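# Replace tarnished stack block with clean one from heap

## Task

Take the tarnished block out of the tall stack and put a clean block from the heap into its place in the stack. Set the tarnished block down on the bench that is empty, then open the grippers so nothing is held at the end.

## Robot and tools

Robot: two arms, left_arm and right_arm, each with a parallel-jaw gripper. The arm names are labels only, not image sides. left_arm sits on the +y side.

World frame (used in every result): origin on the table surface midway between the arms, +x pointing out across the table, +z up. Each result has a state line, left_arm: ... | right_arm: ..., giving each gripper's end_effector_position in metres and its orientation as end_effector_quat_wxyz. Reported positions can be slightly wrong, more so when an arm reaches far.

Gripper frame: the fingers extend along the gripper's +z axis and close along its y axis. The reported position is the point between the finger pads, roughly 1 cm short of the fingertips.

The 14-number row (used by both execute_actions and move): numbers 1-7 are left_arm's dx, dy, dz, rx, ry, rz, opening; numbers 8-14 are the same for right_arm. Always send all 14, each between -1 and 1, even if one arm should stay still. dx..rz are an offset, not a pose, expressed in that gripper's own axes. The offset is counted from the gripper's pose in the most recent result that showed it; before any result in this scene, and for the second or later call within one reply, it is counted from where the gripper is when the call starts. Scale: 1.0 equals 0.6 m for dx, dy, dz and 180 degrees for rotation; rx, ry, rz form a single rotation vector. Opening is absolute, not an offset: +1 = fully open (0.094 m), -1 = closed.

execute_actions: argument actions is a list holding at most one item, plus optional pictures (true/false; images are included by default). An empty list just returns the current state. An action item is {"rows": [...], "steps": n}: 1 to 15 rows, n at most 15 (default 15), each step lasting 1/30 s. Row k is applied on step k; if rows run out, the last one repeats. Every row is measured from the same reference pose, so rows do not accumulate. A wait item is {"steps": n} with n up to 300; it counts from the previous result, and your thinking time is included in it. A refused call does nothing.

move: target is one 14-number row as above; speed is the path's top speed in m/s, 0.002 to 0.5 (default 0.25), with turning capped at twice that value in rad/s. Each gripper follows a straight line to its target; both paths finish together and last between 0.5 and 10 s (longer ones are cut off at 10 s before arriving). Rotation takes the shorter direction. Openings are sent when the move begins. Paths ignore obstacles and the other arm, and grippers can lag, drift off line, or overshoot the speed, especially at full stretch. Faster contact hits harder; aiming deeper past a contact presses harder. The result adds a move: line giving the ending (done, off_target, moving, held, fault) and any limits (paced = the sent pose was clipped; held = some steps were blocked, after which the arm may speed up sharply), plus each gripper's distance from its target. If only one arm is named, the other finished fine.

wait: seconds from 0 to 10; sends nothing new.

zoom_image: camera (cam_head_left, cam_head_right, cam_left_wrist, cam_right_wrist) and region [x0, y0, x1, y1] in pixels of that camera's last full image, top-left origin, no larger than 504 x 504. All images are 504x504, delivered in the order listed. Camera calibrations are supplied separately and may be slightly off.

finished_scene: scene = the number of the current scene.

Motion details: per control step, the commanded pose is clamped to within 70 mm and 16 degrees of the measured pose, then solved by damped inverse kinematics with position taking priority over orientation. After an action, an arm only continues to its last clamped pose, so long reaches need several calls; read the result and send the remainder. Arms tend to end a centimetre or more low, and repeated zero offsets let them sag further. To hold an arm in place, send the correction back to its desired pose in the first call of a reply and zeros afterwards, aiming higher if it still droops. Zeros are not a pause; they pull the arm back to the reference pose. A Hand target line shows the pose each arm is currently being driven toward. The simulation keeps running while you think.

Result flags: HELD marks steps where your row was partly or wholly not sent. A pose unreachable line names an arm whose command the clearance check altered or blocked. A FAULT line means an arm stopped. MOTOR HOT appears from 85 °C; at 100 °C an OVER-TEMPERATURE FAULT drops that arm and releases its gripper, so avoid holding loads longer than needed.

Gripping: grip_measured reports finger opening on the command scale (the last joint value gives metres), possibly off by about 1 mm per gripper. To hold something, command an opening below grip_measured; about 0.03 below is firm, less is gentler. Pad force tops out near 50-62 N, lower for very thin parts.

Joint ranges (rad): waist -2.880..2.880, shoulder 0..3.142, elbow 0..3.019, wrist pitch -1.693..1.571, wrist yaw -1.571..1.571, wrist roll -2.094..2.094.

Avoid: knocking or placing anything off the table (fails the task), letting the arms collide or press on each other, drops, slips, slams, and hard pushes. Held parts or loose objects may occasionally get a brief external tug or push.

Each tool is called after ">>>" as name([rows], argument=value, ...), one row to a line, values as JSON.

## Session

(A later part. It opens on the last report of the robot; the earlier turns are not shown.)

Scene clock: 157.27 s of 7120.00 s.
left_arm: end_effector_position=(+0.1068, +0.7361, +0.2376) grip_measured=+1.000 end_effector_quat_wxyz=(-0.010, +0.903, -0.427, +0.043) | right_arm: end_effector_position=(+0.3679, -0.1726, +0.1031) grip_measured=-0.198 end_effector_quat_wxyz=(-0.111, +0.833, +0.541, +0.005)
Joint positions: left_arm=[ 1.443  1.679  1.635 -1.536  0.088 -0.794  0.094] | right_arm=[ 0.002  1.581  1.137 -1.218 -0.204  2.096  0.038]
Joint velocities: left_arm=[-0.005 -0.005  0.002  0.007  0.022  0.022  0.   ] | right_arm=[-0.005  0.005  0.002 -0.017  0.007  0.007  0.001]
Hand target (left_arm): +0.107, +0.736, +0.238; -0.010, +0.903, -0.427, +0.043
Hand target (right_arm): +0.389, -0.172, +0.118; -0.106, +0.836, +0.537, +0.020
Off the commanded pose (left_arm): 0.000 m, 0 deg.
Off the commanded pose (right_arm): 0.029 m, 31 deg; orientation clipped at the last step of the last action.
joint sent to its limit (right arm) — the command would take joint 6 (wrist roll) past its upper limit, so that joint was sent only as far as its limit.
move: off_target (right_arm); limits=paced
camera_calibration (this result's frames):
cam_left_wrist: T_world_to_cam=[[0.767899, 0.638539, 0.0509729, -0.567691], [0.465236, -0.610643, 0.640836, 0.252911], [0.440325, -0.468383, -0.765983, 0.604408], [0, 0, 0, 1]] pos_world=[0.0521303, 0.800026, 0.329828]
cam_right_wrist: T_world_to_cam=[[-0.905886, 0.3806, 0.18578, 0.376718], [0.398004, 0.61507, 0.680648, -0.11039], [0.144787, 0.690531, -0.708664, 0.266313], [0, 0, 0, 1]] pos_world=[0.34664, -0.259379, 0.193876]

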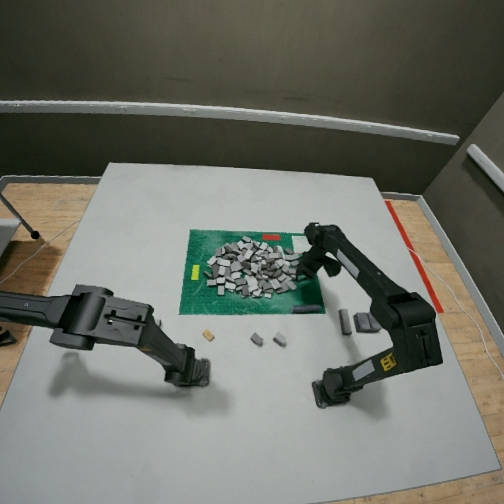

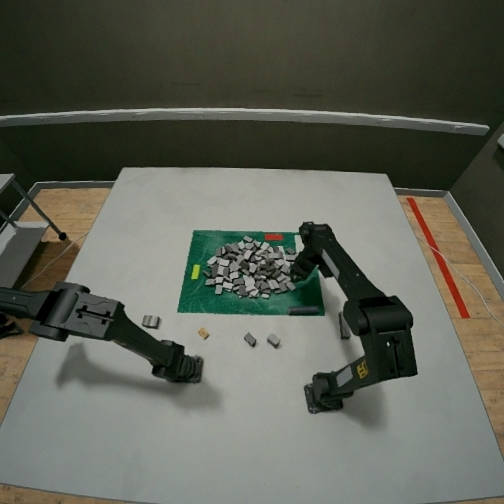

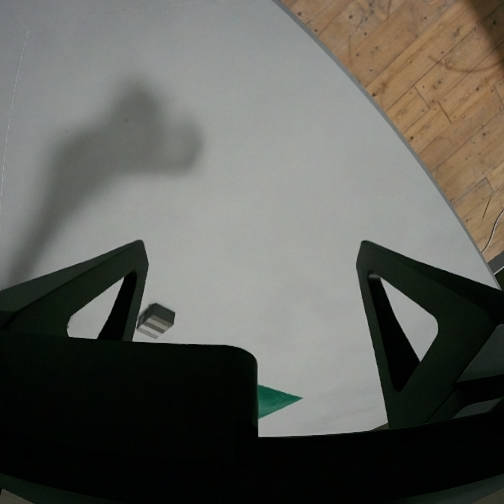

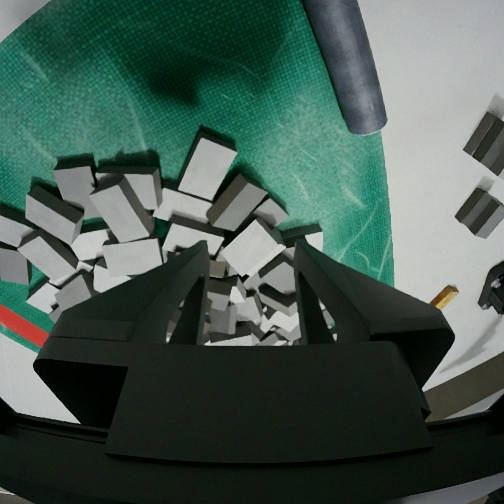

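>>> move(target=[0,0,0,0,0,0,1,0.02,0.04,-0.03,-0.03,-0.07,-0.05,-0.2])

>>> move(target=[0,0,0,0,0,0,1,0,0.01,0.03,0,0,-0.8,-0.2], speed=0.5)

Scene clock: 164.33 s of 7120.00 s.
left_arm: end_effector_position=(+0.1068, +0.7361, +0.2376) grip_measured=+1.000 end_effector_quat_wxyz=(-0.010, +0.903, -0.427, +0.043) | right_arm: end_effector_position=(+0.3793, -0.1806, +0.1057) grip_measured=-0.198 end_effector_quat_wxyz=(-0.018, +0.793, +0.605, -0.061)
Joint positions: left_arm=[ 1.443  1.679  1.635 -1.536  0.088 -0.794  0.094] | right_arm=[ 0.072  1.624  1.204 -1.277  0.023  2.025  0.038]
Joint velocities: left_arm=[-0.005 -0.005 -0.022 -0.012 -0.007 -0.051  0.   ] | right_arm=[ 0.005  0.005 -0.022 -0.022  0.007  0.022  0.001]
Hand target (left_arm): +0.107, +0.736, +0.238; -0.010, +0.903, -0.427, +0.043
Hand target (right_arm): +0.396, -0.175, +0.118; -0.010, +0.788, +0.613, -0.050
Off the commanded pose (left_arm): 0.000 m, 0 deg.
Off the commanded pose (right_arm): 0.022 m, 2 deg.
After step 90, 3.10 s passed at rest.
move: off_target (right_arm)
camera_calibration (this result's frames):
cam_left_wrist: T_world_to_cam=[[0.767899, 0.638539, 0.0509729, -0.567691], [0.465236, -0.610643, 0.640836, 0.252911], [0.440325, -0.468383, -0.765983, 0.604408], [0, 0, 0, 1]] pos_world=[0.0521303, 0.800026, 0.329828]
cam_right_wrist: T_world_to_cam=[[-0.959548, 0.259285, 0.109719, 0.396134], [0.277451, 0.804636, 0.524959, -0.0154318], [0.04783, 0.534165, -0.844026, 0.294857], [0, 0, 0, 1]] pos_world=[0.370288, -0.247796, 0.213504]

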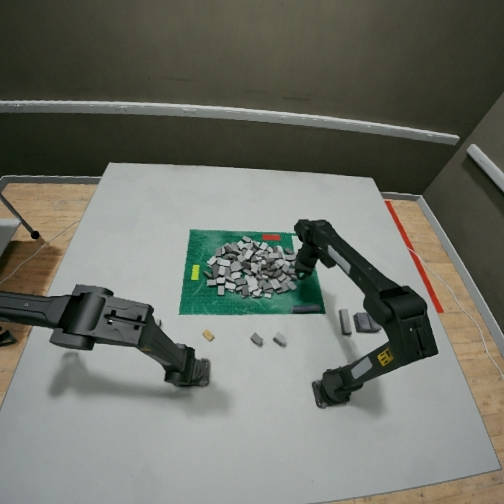

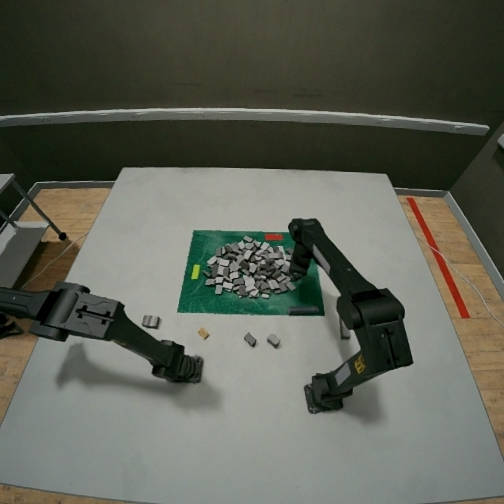

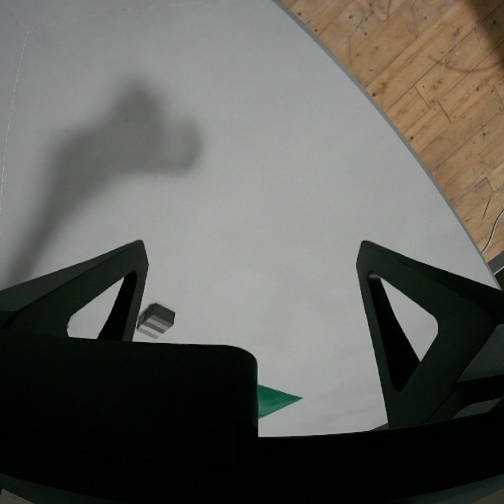

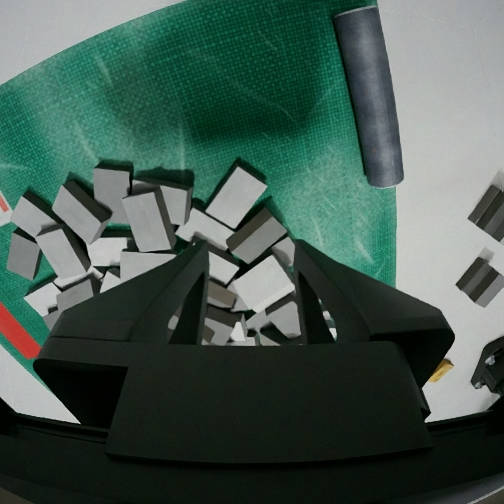

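Scene clock: 167.60 s of 7120.00 s.
left_arm: end_effector_position=(+0.1068, +0.7361, +0.2376) grip_measured=+1.000 end_effector_quat_wxyz=(-0.010, +0.903, -0.427, +0.043) | right_arm: end_effector_position=(+0.3814, -0.1802, +0.0951) grip_measured=-0.198 end_effector_quat_wxyz=(-0.062, -0.328, +0.943, -0.003)
Joint positions: left_arm=[ 1.443  1.679  1.635 -1.536  0.088 -0.794  0.094] | right_arm=[ 0.072  1.638  1.192 -1.246  0.024 -0.483  0.038]
Joint velocities: left_arm=[ 0.015 -0.015  0.002 -0.002 -0.007 -0.051  0.   ] | right_arm=[ 0.005 -0.005 -0.012 -0.002 -0.081 -0.022 -0.   ]
Hand target (left_arm): +0.107, +0.736, +0.238; -0.010, +0.903, -0.427, +0.043
Hand target (right_arm): +0.382, -0.183, +0.087; -0.064, -0.330, +0.942, -0.002
Off the commanded pose (left_arm): 0.000 m, 0 deg.
Off the commanded pose (right_arm): 0.008 m, 0 deg.
move: done
camera_calibration (this result's frames):
cam_left_wrist: T_world_to_cam=[[0.767899, 0.638539, 0.0509729, -0.567691], [0.465236, -0.610643, 0.640836, 0.252911], [0.440325, -0.468383, -0.765983, 0.604408], [0, 0, 0, 1]] pos_world=[0.0521303, 0.800026, 0.329828]
cam_right_wrist: T_world_to_cam=[[0.626125, -0.779164, -0.0295049, -0.379499], [-0.557672, -0.473943, 0.681454, 0.0625015], [-0.544948, -0.410222, -0.731266, 0.33071], [0, 0, 0, 1]] pos_world=[0.452689, -0.130405, 0.188048]

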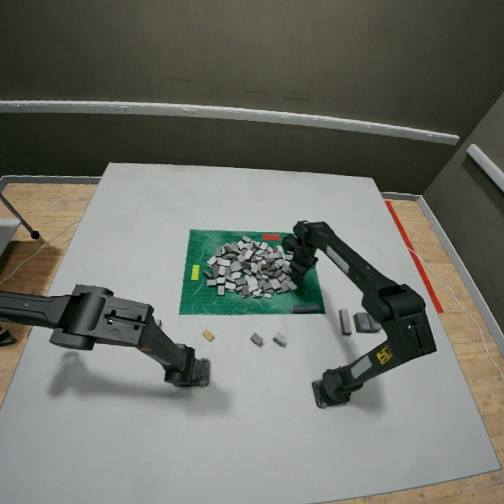

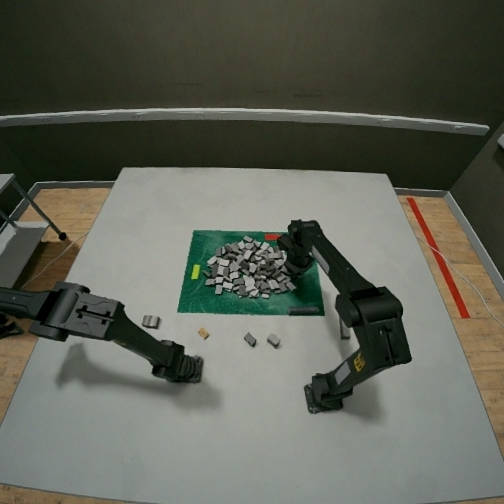

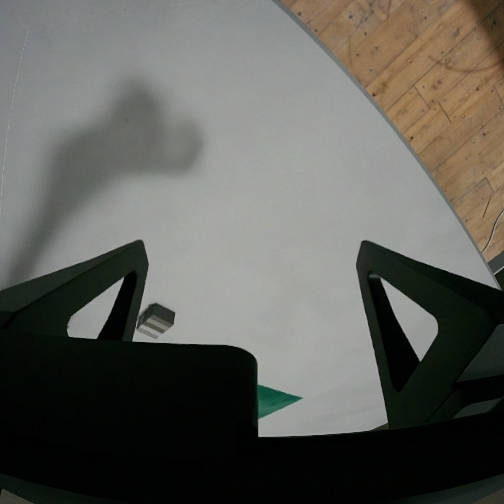

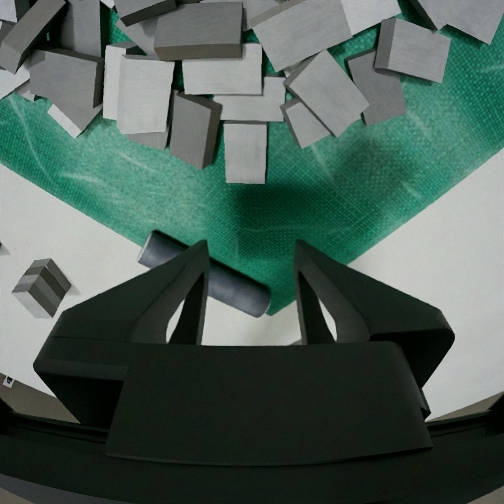

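>>> move(target=[0,0,0,0,0,0,1,-0.014,0.006,0.107,-0.012,-0.04,0,-0.3], speed=0.1)

Scene clock: 173.17 s of 7120.00 s.
left_arm: end_effector_position=(+0.1068, +0.7361, +0.2376) grip_measured=+1.000 end_effector_quat_wxyz=(-0.010, +0.903, -0.427, +0.043) | right_arm: end_effector_position=(+0.3743, -0.1714, +0.0349) grip_measured=-0.298 end_effector_quat_wxyz=(-0.013, -0.326, +0.945, +0.034)
Joint positions: left_arm=[ 1.443  1.679  1.635 -1.536  0.088 -0.794  0.094] | right_arm=[ 0.06   1.657  1.038 -0.987 -0.064 -0.493  0.033]
Joint velocities: left_arm=[-0.005  0.005  0.002 -0.027 -0.022  0.007  0.   ] | right_arm=[-0.015  0.005 -0.012 -0.027 -0.007 -0.022 -0.   ]
Hand target (left_arm): +0.107, +0.736, +0.238; -0.010, +0.903, -0.427, +0.043
Hand target (right_arm): +0.377, -0.175, +0.031; -0.009, -0.326, +0.945, +0.036
Off the commanded pose (left_arm): 0.000 m, 0 deg.
Off the commanded pose (right_arm): 0.007 m, 0 deg.
After step 90, 1.53 s passed at rest.
move: done
camera_calibration (this result's frames):
cam_left_wrist: T_world_to_cam=[[0.767899, 0.638539, 0.0509729, -0.567691], [0.465236, -0.610643, 0.640836, 0.252911], [0.440325, -0.468383, -0.765983, 0.604408], [0, 0, 0, 1]] pos_world=[0.0521303, 0.800026, 0.329828]
cam_right_wrist: T_world_to_cam=[[0.622252, -0.780022, -0.0660869, -0.367407], [-0.60592, -0.533371, 0.590234, 0.114839], [-0.495645, -0.327231, -0.804523, 0.284837], [0, 0, 0, 1]] pos_world=[0.439381, -0.132126, 0.137095]

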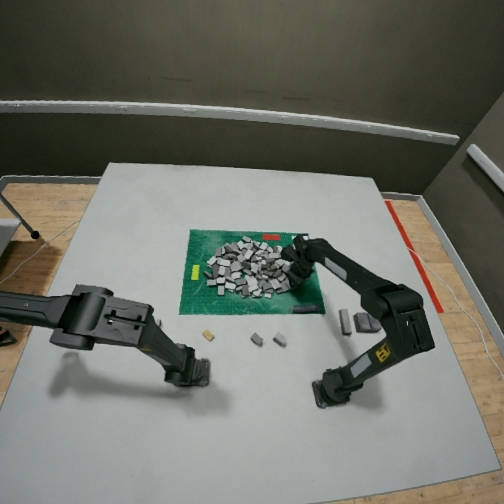

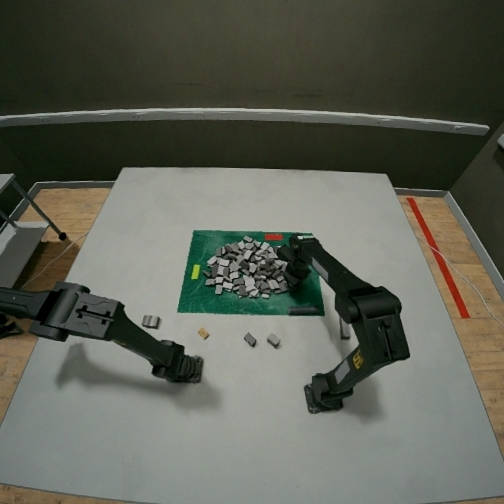

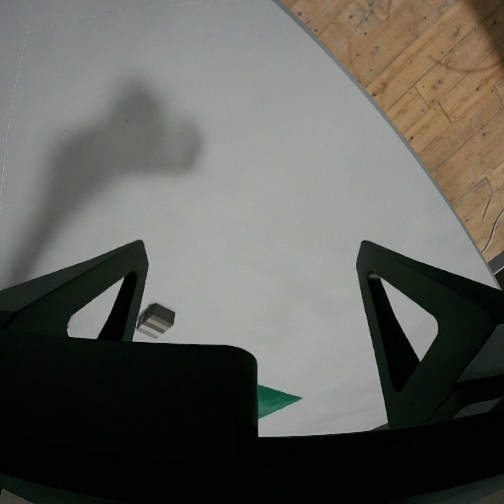

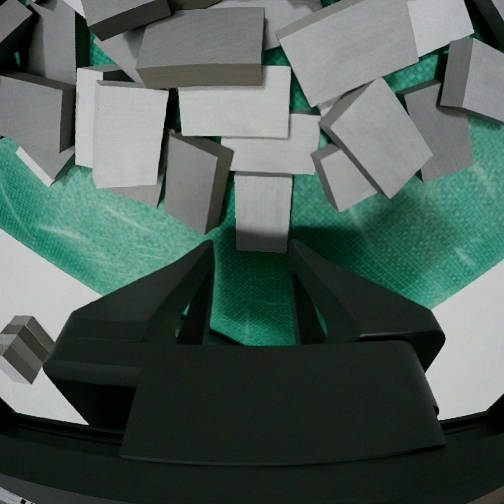

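>>> move(target=[0,0,0,0,0,0,1,-0.008,-0.015,0.02,0.02,0,0,-0.3], speed=0.04)

Scene clock: 177.90 s of 7120.00 s.
left_arm: end_effector_position=(+0.1068, +0.7361, +0.2376) grip_measured=+1.000 end_effector_quat_wxyz=(-0.010, +0.903, -0.427, +0.043) | right_arm: end_effector_position=(+0.3834, -0.1787, +0.0293) grip_measured=-0.298 end_effector_quat_wxyz=(-0.001, -0.325, +0.946, +0.007)
Joint positions: left_arm=[ 1.443  1.679  1.635 -1.536  0.088 -0.794  0.094] | right_arm=[ 0.06   1.665  1.032 -0.942 -0.013 -0.489  0.033]
Joint velocities: left_arm=[-0.005 -0.015 -0.012 -0.002 -0.022  0.022  0.   ] | right_arm=[ 0.005 -0.005 -0.012  0.012 -0.066 -0.066 -0.001]
Hand target (left_arm): +0.107, +0.736, +0.238; -0.010, +0.903, -0.427, +0.043
Hand target (right_arm): +0.383, -0.175, +0.023; -0.002, -0.326, +0.945, +0.005
Off the commanded pose (left_arm): 0.000 m, 0 deg.
Off the commanded pose (right_arm): 0.008 m, 0 deg.
After step 90, 0.60 s passed at rest.
move: done
camera_calibration (this result's frames):
cam_left_wrist: T_world_to_cam=[[0.767899, 0.638539, 0.0509729, -0.567691], [0.465236, -0.610643, 0.640836, 0.252911], [0.440325, -0.468383, -0.765983, 0.604408], [0, 0, 0, 1]] pos_world=[0.0521303, 0.800026, 0.329828]
cam_right_wrist: T_world_to_cam=[[0.621213, -0.783615, -0.00644917, -0.381065], [-0.631037, -0.505102, 0.588783, 0.134463], [-0.464636, -0.36169, -0.808266, 0.264541], [0, 0, 0, 1]] pos_world=[0.444489, -0.135009, 0.132193]

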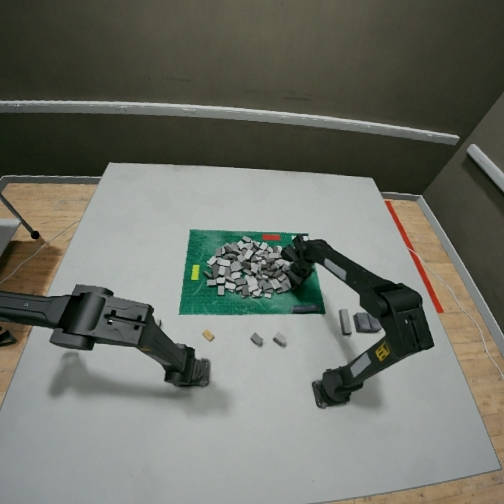

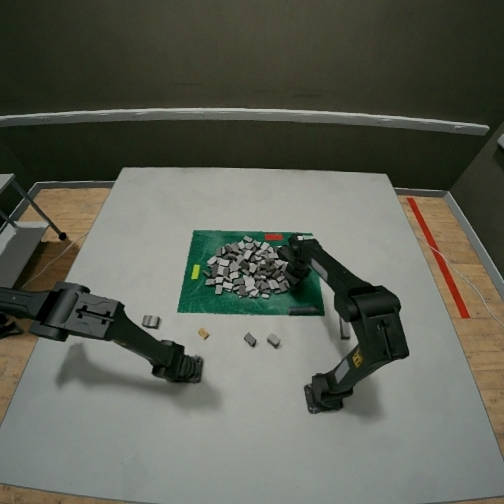

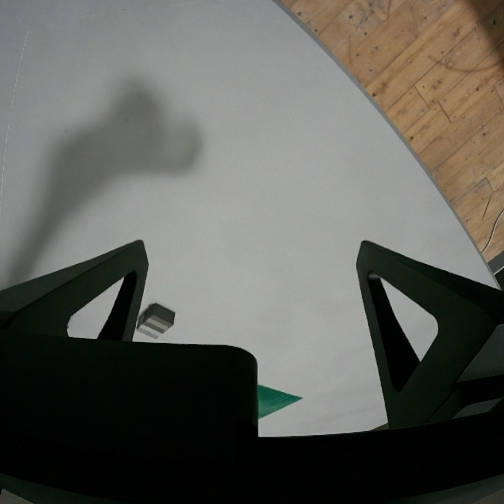

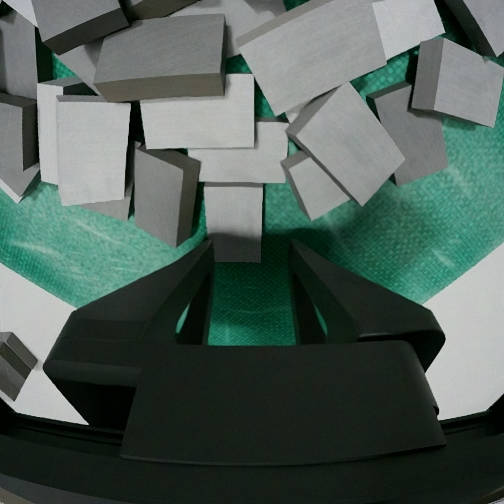

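>>> move(target=[0,0,0,0,0,0,1,0,0.016,0.006,0,0,0,-0.3], speed=0.03)

Scene clock: 181.13 s of 7120.00 s.
left_arm: end_effector_position=(+0.1068, +0.7361, +0.2376) grip_measured=+1.000 end_effector_quat_wxyz=(-0.010, +0.903, -0.427, +0.043) | right_arm: end_effector_position=(+0.3768, -0.1754, +0.0255) grip_measured=-0.298 end_effector_quat_wxyz=(-0.007, -0.325, +0.946, +0.008)
Joint positions: left_arm=[ 1.443  1.679  1.635 -1.536  0.088 -0.794  0.094] | right_arm=[ 0.07   1.665  1.02  -0.942 -0.013 -0.478  0.033]
Joint velocities: left_arm=[-0.005 -0.015  0.002 -0.002  0.066  0.066  0.   ] | right_arm=[ 0.015 -0.024 -0.002 -0.007 -0.037  0.037  0.   ]
Hand target (left_arm): +0.107, +0.736, +0.238; -0.010, +0.903, -0.427, +0.043
Hand target (right_arm): +0.377, -0.171, +0.026; -0.001, -0.325, +0.946, +0.007
Off the commanded pose (left_arm): 0.000 m, 0 deg.
Off the commanded pose (right_arm): 0.004 m, 1 deg.
move: done
camera_calibration (this result's frames):
cam_left_wrist: T_world_to_cam=[[0.767899, 0.638539, 0.0509729, -0.567691], [0.465236, -0.610643, 0.640836, 0.252911], [0.440325, -0.468383, -0.765983, 0.604408], [0, 0, 0, 1]] pos_world=[0.0521303, 0.800026, 0.329828]
cam_right_wrist: T_world_to_cam=[[0.620802, -0.783873, -0.0121757, -0.374159], [-0.624034, -0.503497, 0.597555, 0.13165], [-0.474537, -0.363365, -0.801736, 0.262857], [0, 0, 0, 1]] pos_world=[0.439168, -0.131494, 0.127518]

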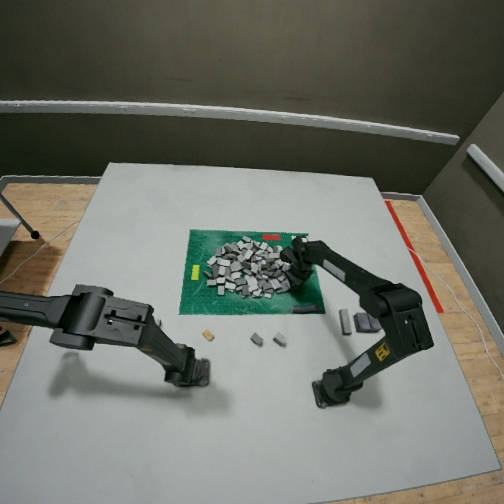

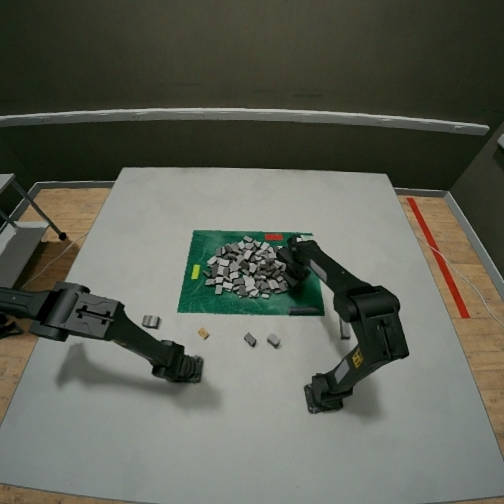

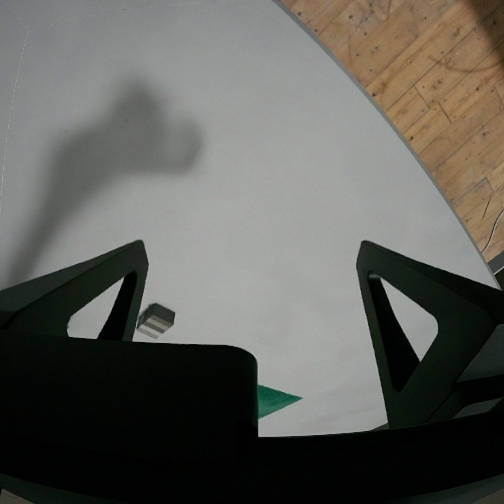

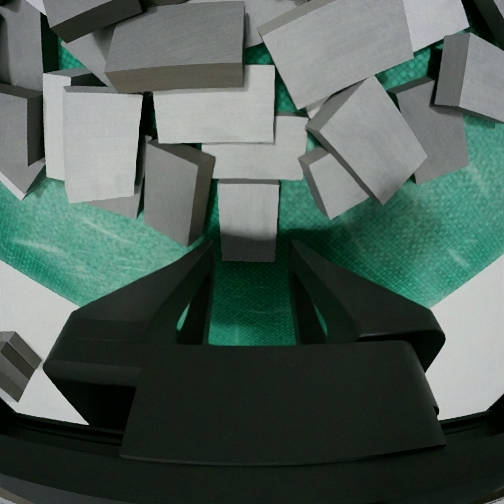

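>>> move(target=[0,0,0,0,0,0,1,-0.006,0,0.034,0,-0.005,0,-0.3], speed=0.03)

Scene clock: 184.47 s of 7120.00 s.
left_arm: end_effector_position=(+0.1068, +0.7361, +0.2376) grip_measured=+1.000 end_effector_quat_wxyz=(-0.010, +0.903, -0.427, +0.043) | right_arm: end_effector_position=(+0.3791, -0.1744, +0.0114) grip_measured=-0.298 end_effector_quat_wxyz=(-0.000, -0.325, +0.946, +0.008)
Joint positions: left_arm=[ 1.443  1.679  1.635 -1.536  0.088 -0.794  0.094] | right_arm=[ 0.07   1.687  1.003 -0.889 -0.016 -0.477  0.033]
Joint velocities: left_arm=[-0.005 -0.005 -0.017 -0.002  0.007 -0.066  0.   ] | right_arm=[-0.005 -0.015  0.002 -0.012 -0.022  0.037 -0.001]
Hand target (left_arm): +0.107, +0.736, +0.238; -0.010, +0.903, -0.427, +0.043
Hand target (right_arm): +0.379, -0.173, +0.005; +0.000, -0.325, +0.946, +0.010
Off the commanded pose (left_arm): 0.000 m, 0 deg.
Off the commanded pose (right_arm): 0.006 m, 0 deg.
move: done
camera_calibration (this result's frames):
cam_left_wrist: T_world_to_cam=[[0.767899, 0.638539, 0.0509729, -0.567691], [0.465236, -0.610643, 0.640836, 0.252911], [0.440325, -0.468383, -0.765983, 0.604408], [0, 0, 0, 1]] pos_world=[0.0521303, 0.800026, 0.329828]
cam_right_wrist: T_world_to_cam=[[0.620315, -0.784307, -0.00846315, -0.374911], [-0.632093, -0.506257, 0.586653, 0.144652], [-0.464401, -0.35856, -0.809794, 0.250049], [0, 0, 0, 1]] pos_world=[0.440119, -0.131156, 0.114455]

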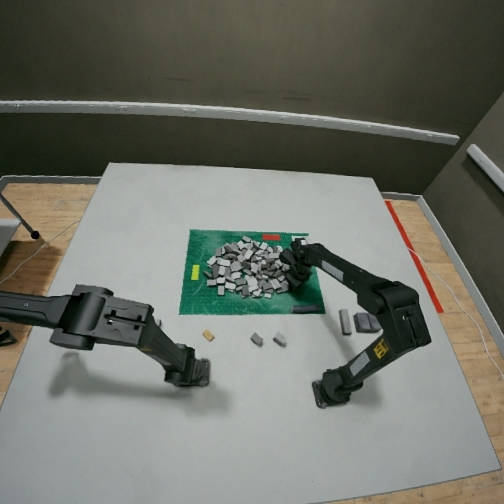

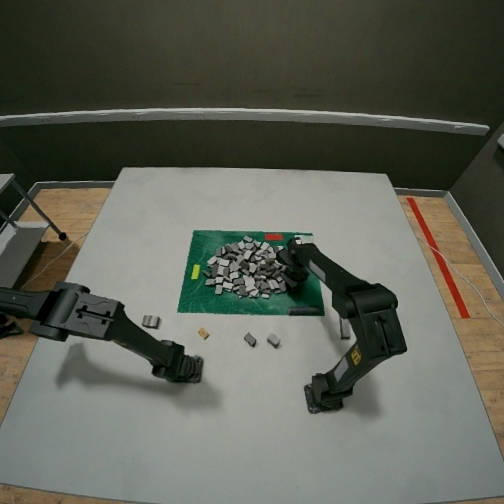

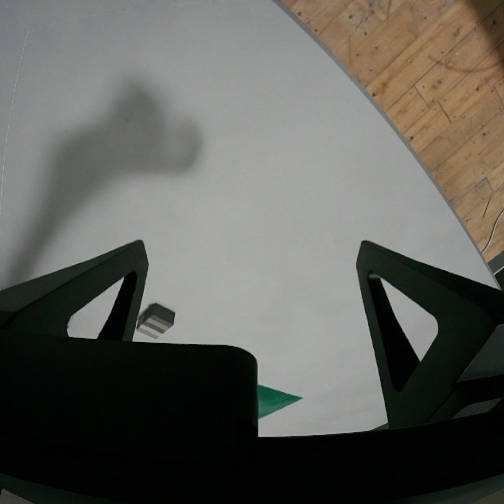

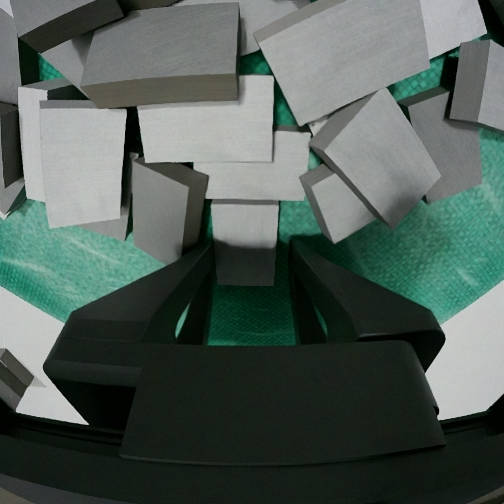

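>>> execute_actions([
  {"rows":[[0,0,0,0,0,0,1,0,0,0,0,0,0,-0.56]]},
], pictures=false)

>>> move(target=[0,0,0,0,0,0,1,-0.015,-0.008,-0.19,0.008,-0.018,0,-0.56], speed=0.1)

>>> move(target=[0,0,0,0,0,0,1,-0.01,0.58,-0.03,0,-0.02,-0.052,-0.56])

Scene clock: 189.70 s of 7120.00 s.
left_arm: end_effector_position=(+0.1068, +0.7361, +0.2376) grip_measured=+1.000 end_effector_quat_wxyz=(-0.010, +0.903, -0.427, +0.043) | right_arm: end_effector_position=(+0.3791, -0.1745, +0.0114) grip_measured=-0.511 end_effector_quat_wxyz=(-0.000, -0.325, +0.946, +0.008)
Joint positions: left_arm=[ 1.443  1.679  1.635 -1.536  0.088 -0.794  0.094] | right_arm=[ 0.07   1.687  1.003 -0.889 -0.015 -0.477  0.023]
Joint velocities: left_arm=[-0.005 -0.005 -0.022 -0.012  0.022 -0.007  0.   ] | right_arm=[-0.005 -0.005 -0.002 -0.007 -0.007 -0.081 -0.   ]
Hand target (left_arm): +0.107, +0.736, +0.238; -0.010, +0.903, -0.427, +0.043
Hand target (right_arm): +0.379, -0.174, +0.011; -0.000, -0.325, +0.946, +0.008
Off the commanded pose (left_arm): 0.000 m, 0 deg.
Off the commanded pose (right_arm): 0.000 m, 0 deg.
Steps of this call (steps 1 to 90: nothing new was sent; then 1.73 s passed at rest; steps 91 to 105: all 15 steps of this action). Readings (end_effector_position):
91: left_arm (+0.1068, +0.7361, +0.2376) | right_arm (+0.3790, -0.1743, +0.0114)
92: left_arm (+0.1068, +0.7361, +0.2376) | right_arm (+0.3791, -0.1745, +0.0114)
94: left_arm (+0.1068, +0.7361, +0.2376) | right_arm (+0.3791, -0.1745, +0.0114)
98: left_arm (+0.1068, +0.7361, +0.2376) | right_arm (+0.3791, -0.1745, +0.0114)
105: the state above

Scene clock: 191.47 s of 7120.00 s.
left_arm: end_effector_position=(+0.1068, +0.7361, +0.2376) grip_measured=+1.000 end_effector_quat_wxyz=(-0.010, +0.903, -0.427, +0.043) | right_arm: end_effector_position=(+0.3694, -0.1763, +0.0952) grip_measured=-0.511 end_effector_quat_wxyz=(-0.002, -0.325, +0.946, +0.008)
Joint positions: left_arm=[ 1.443  1.679  1.635 -1.536  0.088 -0.794  0.094] | right_arm=[ 0.07   1.541  1.08  -1.116 -0.015 -0.477  0.023]
Joint velocities: left_arm=[-0.005 -0.005 -0.017 -0.007  0.037  0.022  0.   ] | right_arm=[-0.005 -0.015 -0.002 -0.027  0.037 -0.007  0.001]
Hand target (left_arm): +0.107, +0.736, +0.238; -0.010, +0.903, -0.427, +0.043
Hand target (right_arm): +0.390, -0.176, +0.125; +0.031, -0.324, +0.946, +0.005
Off the commanded pose (left_arm): 0.000 m, 0 deg.
Off the commanded pose (right_arm): 0.036 m, 4 deg.
move: off_target (right_arm)
camera_calibration (this result's frames):
cam_left_wrist: T_world_to_cam=[[0.767899, 0.638539, 0.0509729, -0.567691], [0.465236, -0.610643, 0.640836, 0.252911], [0.440325, -0.468383, -0.765983, 0.604408], [0, 0, 0, 1]] pos_world=[0.0521303, 0.800026, 0.329828]
cam_right_wrist: T_world_to_cam=[[0.620278, -0.784317, -0.010083, -0.369494], [-0.629706, -0.505587, 0.58979, 0.0873441], [-0.46768, -0.359485, -0.807494, 0.313599], [0, 0, 0, 1]] pos_world=[0.430854, -0.132906, 0.197989]

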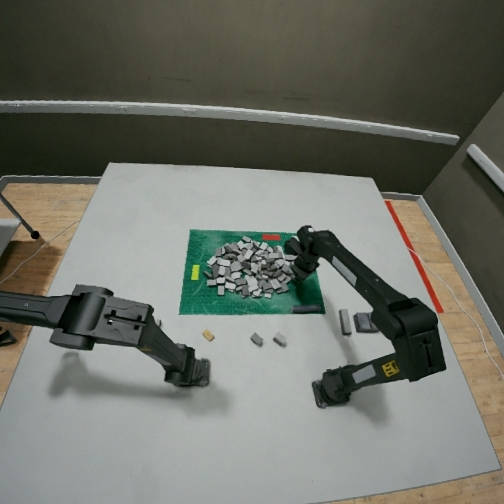

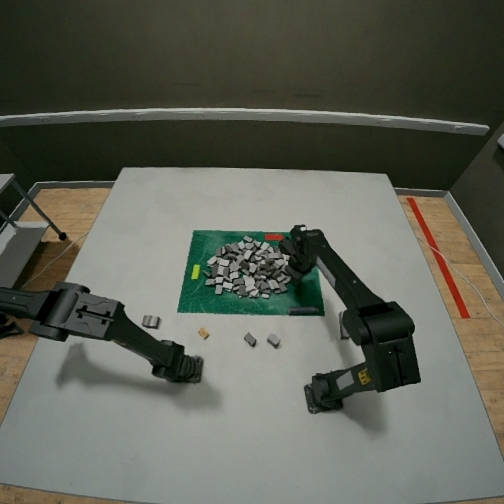

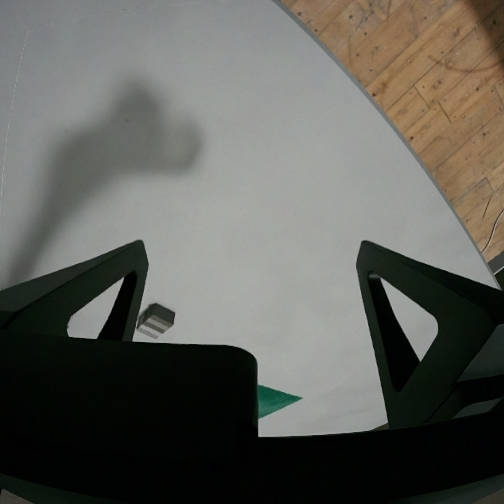

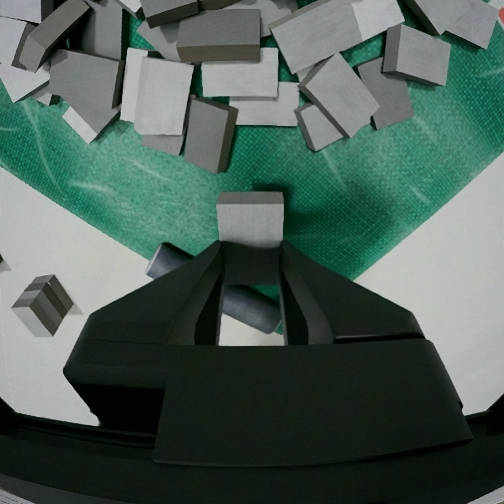

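Scene clock: 193.43 s of 7120.00 s.
left_arm: end_effector_position=(+0.1068, +0.7361, +0.2376) grip_measured=+1.000 end_effector_quat_wxyz=(-0.010, +0.903, -0.427, +0.043) | right_arm: end_effector_position=(+0.1430, +0.0747, +0.1036) grip_measured=-0.511 end_effector_quat_wxyz=(+0.005, -0.407, +0.913, -0.002)
Joint positions: left_arm=[ 1.443  1.679  1.635 -1.536  0.088 -0.794  0.094] | right_arm=[ 0.951  1.421  0.972 -1.116  0.009  0.227  0.023]
Joint velocities: left_arm=[-0.005 -0.005 -0.012 -0.017  0.081  0.007  0.   ] | right_arm=[ 0.005 -0.015 -0.012  0.032  0.007  0.051  0.   ]
Hand target (left_arm): +0.107, +0.736, +0.238; -0.010, +0.903, -0.427, +0.043
Hand target (right_arm): +0.159, +0.099, +0.124; +0.034, -0.400, +0.916, +0.018
Off the commanded pose (left_arm): 0.000 m, 0 deg.
Off the commanded pose (right_arm): 0.036 m, 4 deg.
move: off_target (right_arm)
camera_calibration (this result's frames):
cam_left_wrist: T_world_to_cam=[[0.767899, 0.638539, 0.0509729, -0.567691], [0.465236, -0.610643, 0.640836, 0.252911], [0.440325, -0.468383, -0.765983, 0.604408], [0, 0, 0, 1]] pos_world=[0.0521303, 0.800026, 0.329828]
cam_right_wrist: T_world_to_cam=[[0.748617, -0.662848, 0.0143199, -0.0620806], [-0.544073, -0.601843, 0.58461, 0.0622772], [-0.378889, -0.445441, -0.811188, 0.298815], [0, 0, 0, 1]] pos_world=[0.193576, 0.129435, 0.206876]

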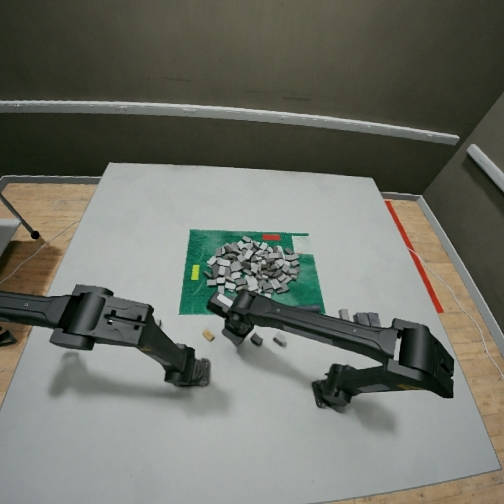

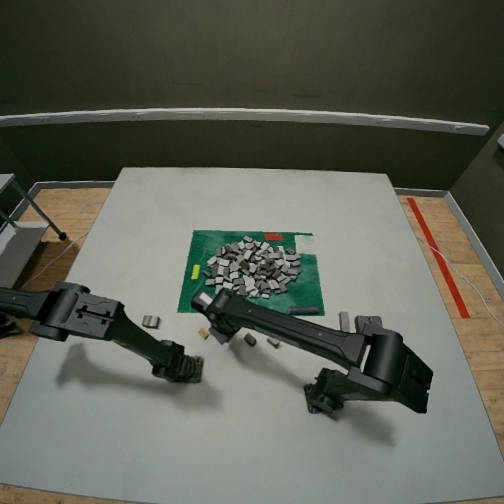

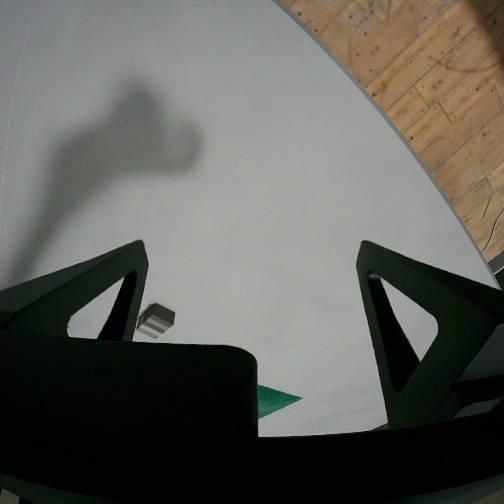

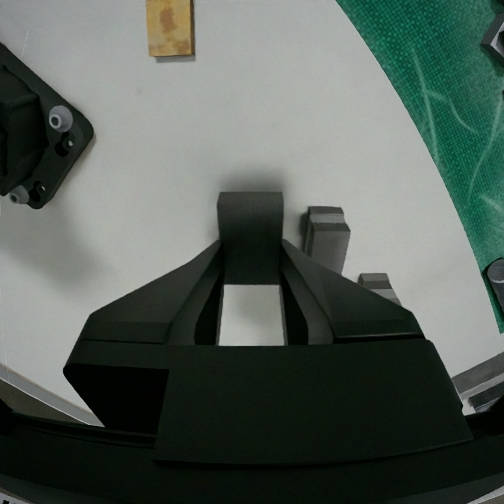

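>>> move(target=[0,0,0,0,0,0,1,-0.028,0.006,0.16,0,-0.003,0.005,-0.56], speed=0.07)

Scene clock: 199.10 s of 7120.00 s.
left_arm: end_effector_position=(+0.1068, +0.7361, +0.2376) grip_measured=+1.000 end_effector_quat_wxyz=(-0.010, +0.903, -0.427, +0.043) | right_arm: end_effector_position=(+0.1497, +0.0868, +0.0113) grip_measured=-0.511 end_effector_quat_wxyz=(+0.005, -0.403, +0.915, -0.002)
Joint positions: left_arm=[ 1.443  1.679  1.635 -1.536  0.088 -0.794  0.094] | right_arm=[ 0.951  1.602  0.889 -0.852  0.009  0.236  0.023]
Joint velocities: left_arm=[-0.005  0.005  0.012  0.002  0.081 -0.051  0.   ] | right_arm=[-0.005 -0.015 -0.007 -0.007 -0.007 -0.037 -0.001]
Hand target (left_arm): +0.107, +0.736, +0.238; -0.010, +0.903, -0.427, +0.043
Hand target (right_arm): +0.150, +0.089, +0.008; +0.009, -0.400, +0.917, +0.000
Off the commanded pose (left_arm): 0.000 m, 0 deg.
Off the commanded pose (right_arm): 0.005 m, 1 deg.
After step 90, 0.97 s passed at rest.
move: done
camera_calibration (this result's frames):
cam_left_wrist: T_world_to_cam=[[0.767899, 0.638539, 0.0509729, -0.567691], [0.465236, -0.610643, 0.640836, 0.252911], [0.440325, -0.468383, -0.765983, 0.604408], [0, 0, 0, 1]] pos_world=[0.0521303, 0.800026, 0.329828]
cam_right_wrist: T_world_to_cam=[[0.742773, -0.669391, 0.014254, -0.0563114], [-0.549329, -0.597101, 0.584558, 0.127518], [-0.382787, -0.442024, -0.811227, 0.232186], [0, 0, 0, 1]] pos_world=[0.200754, 0.141079, 0.114616]

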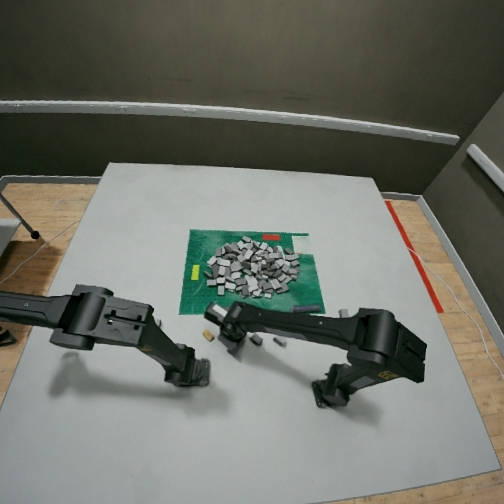

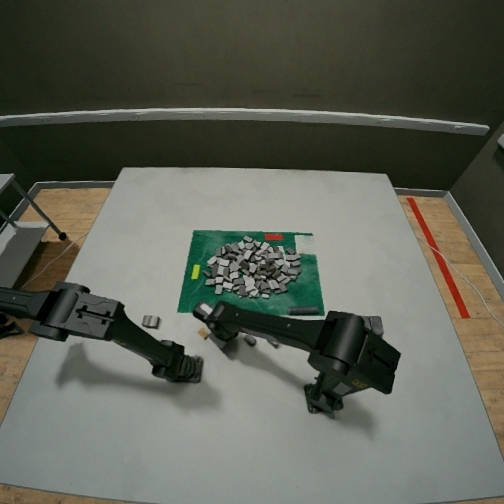

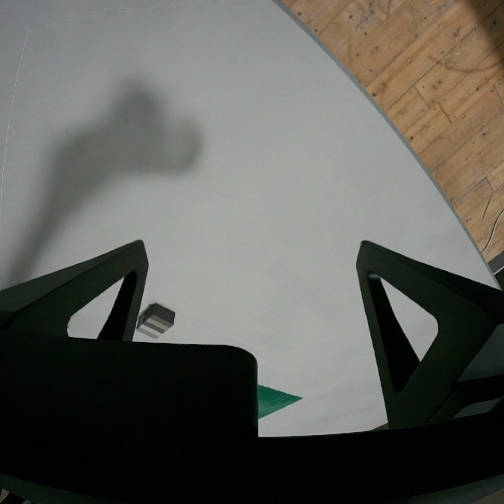

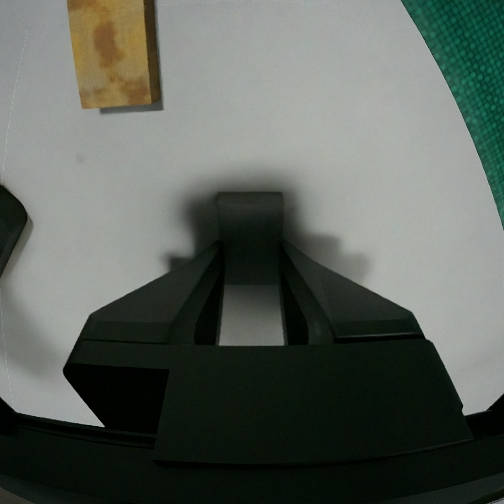

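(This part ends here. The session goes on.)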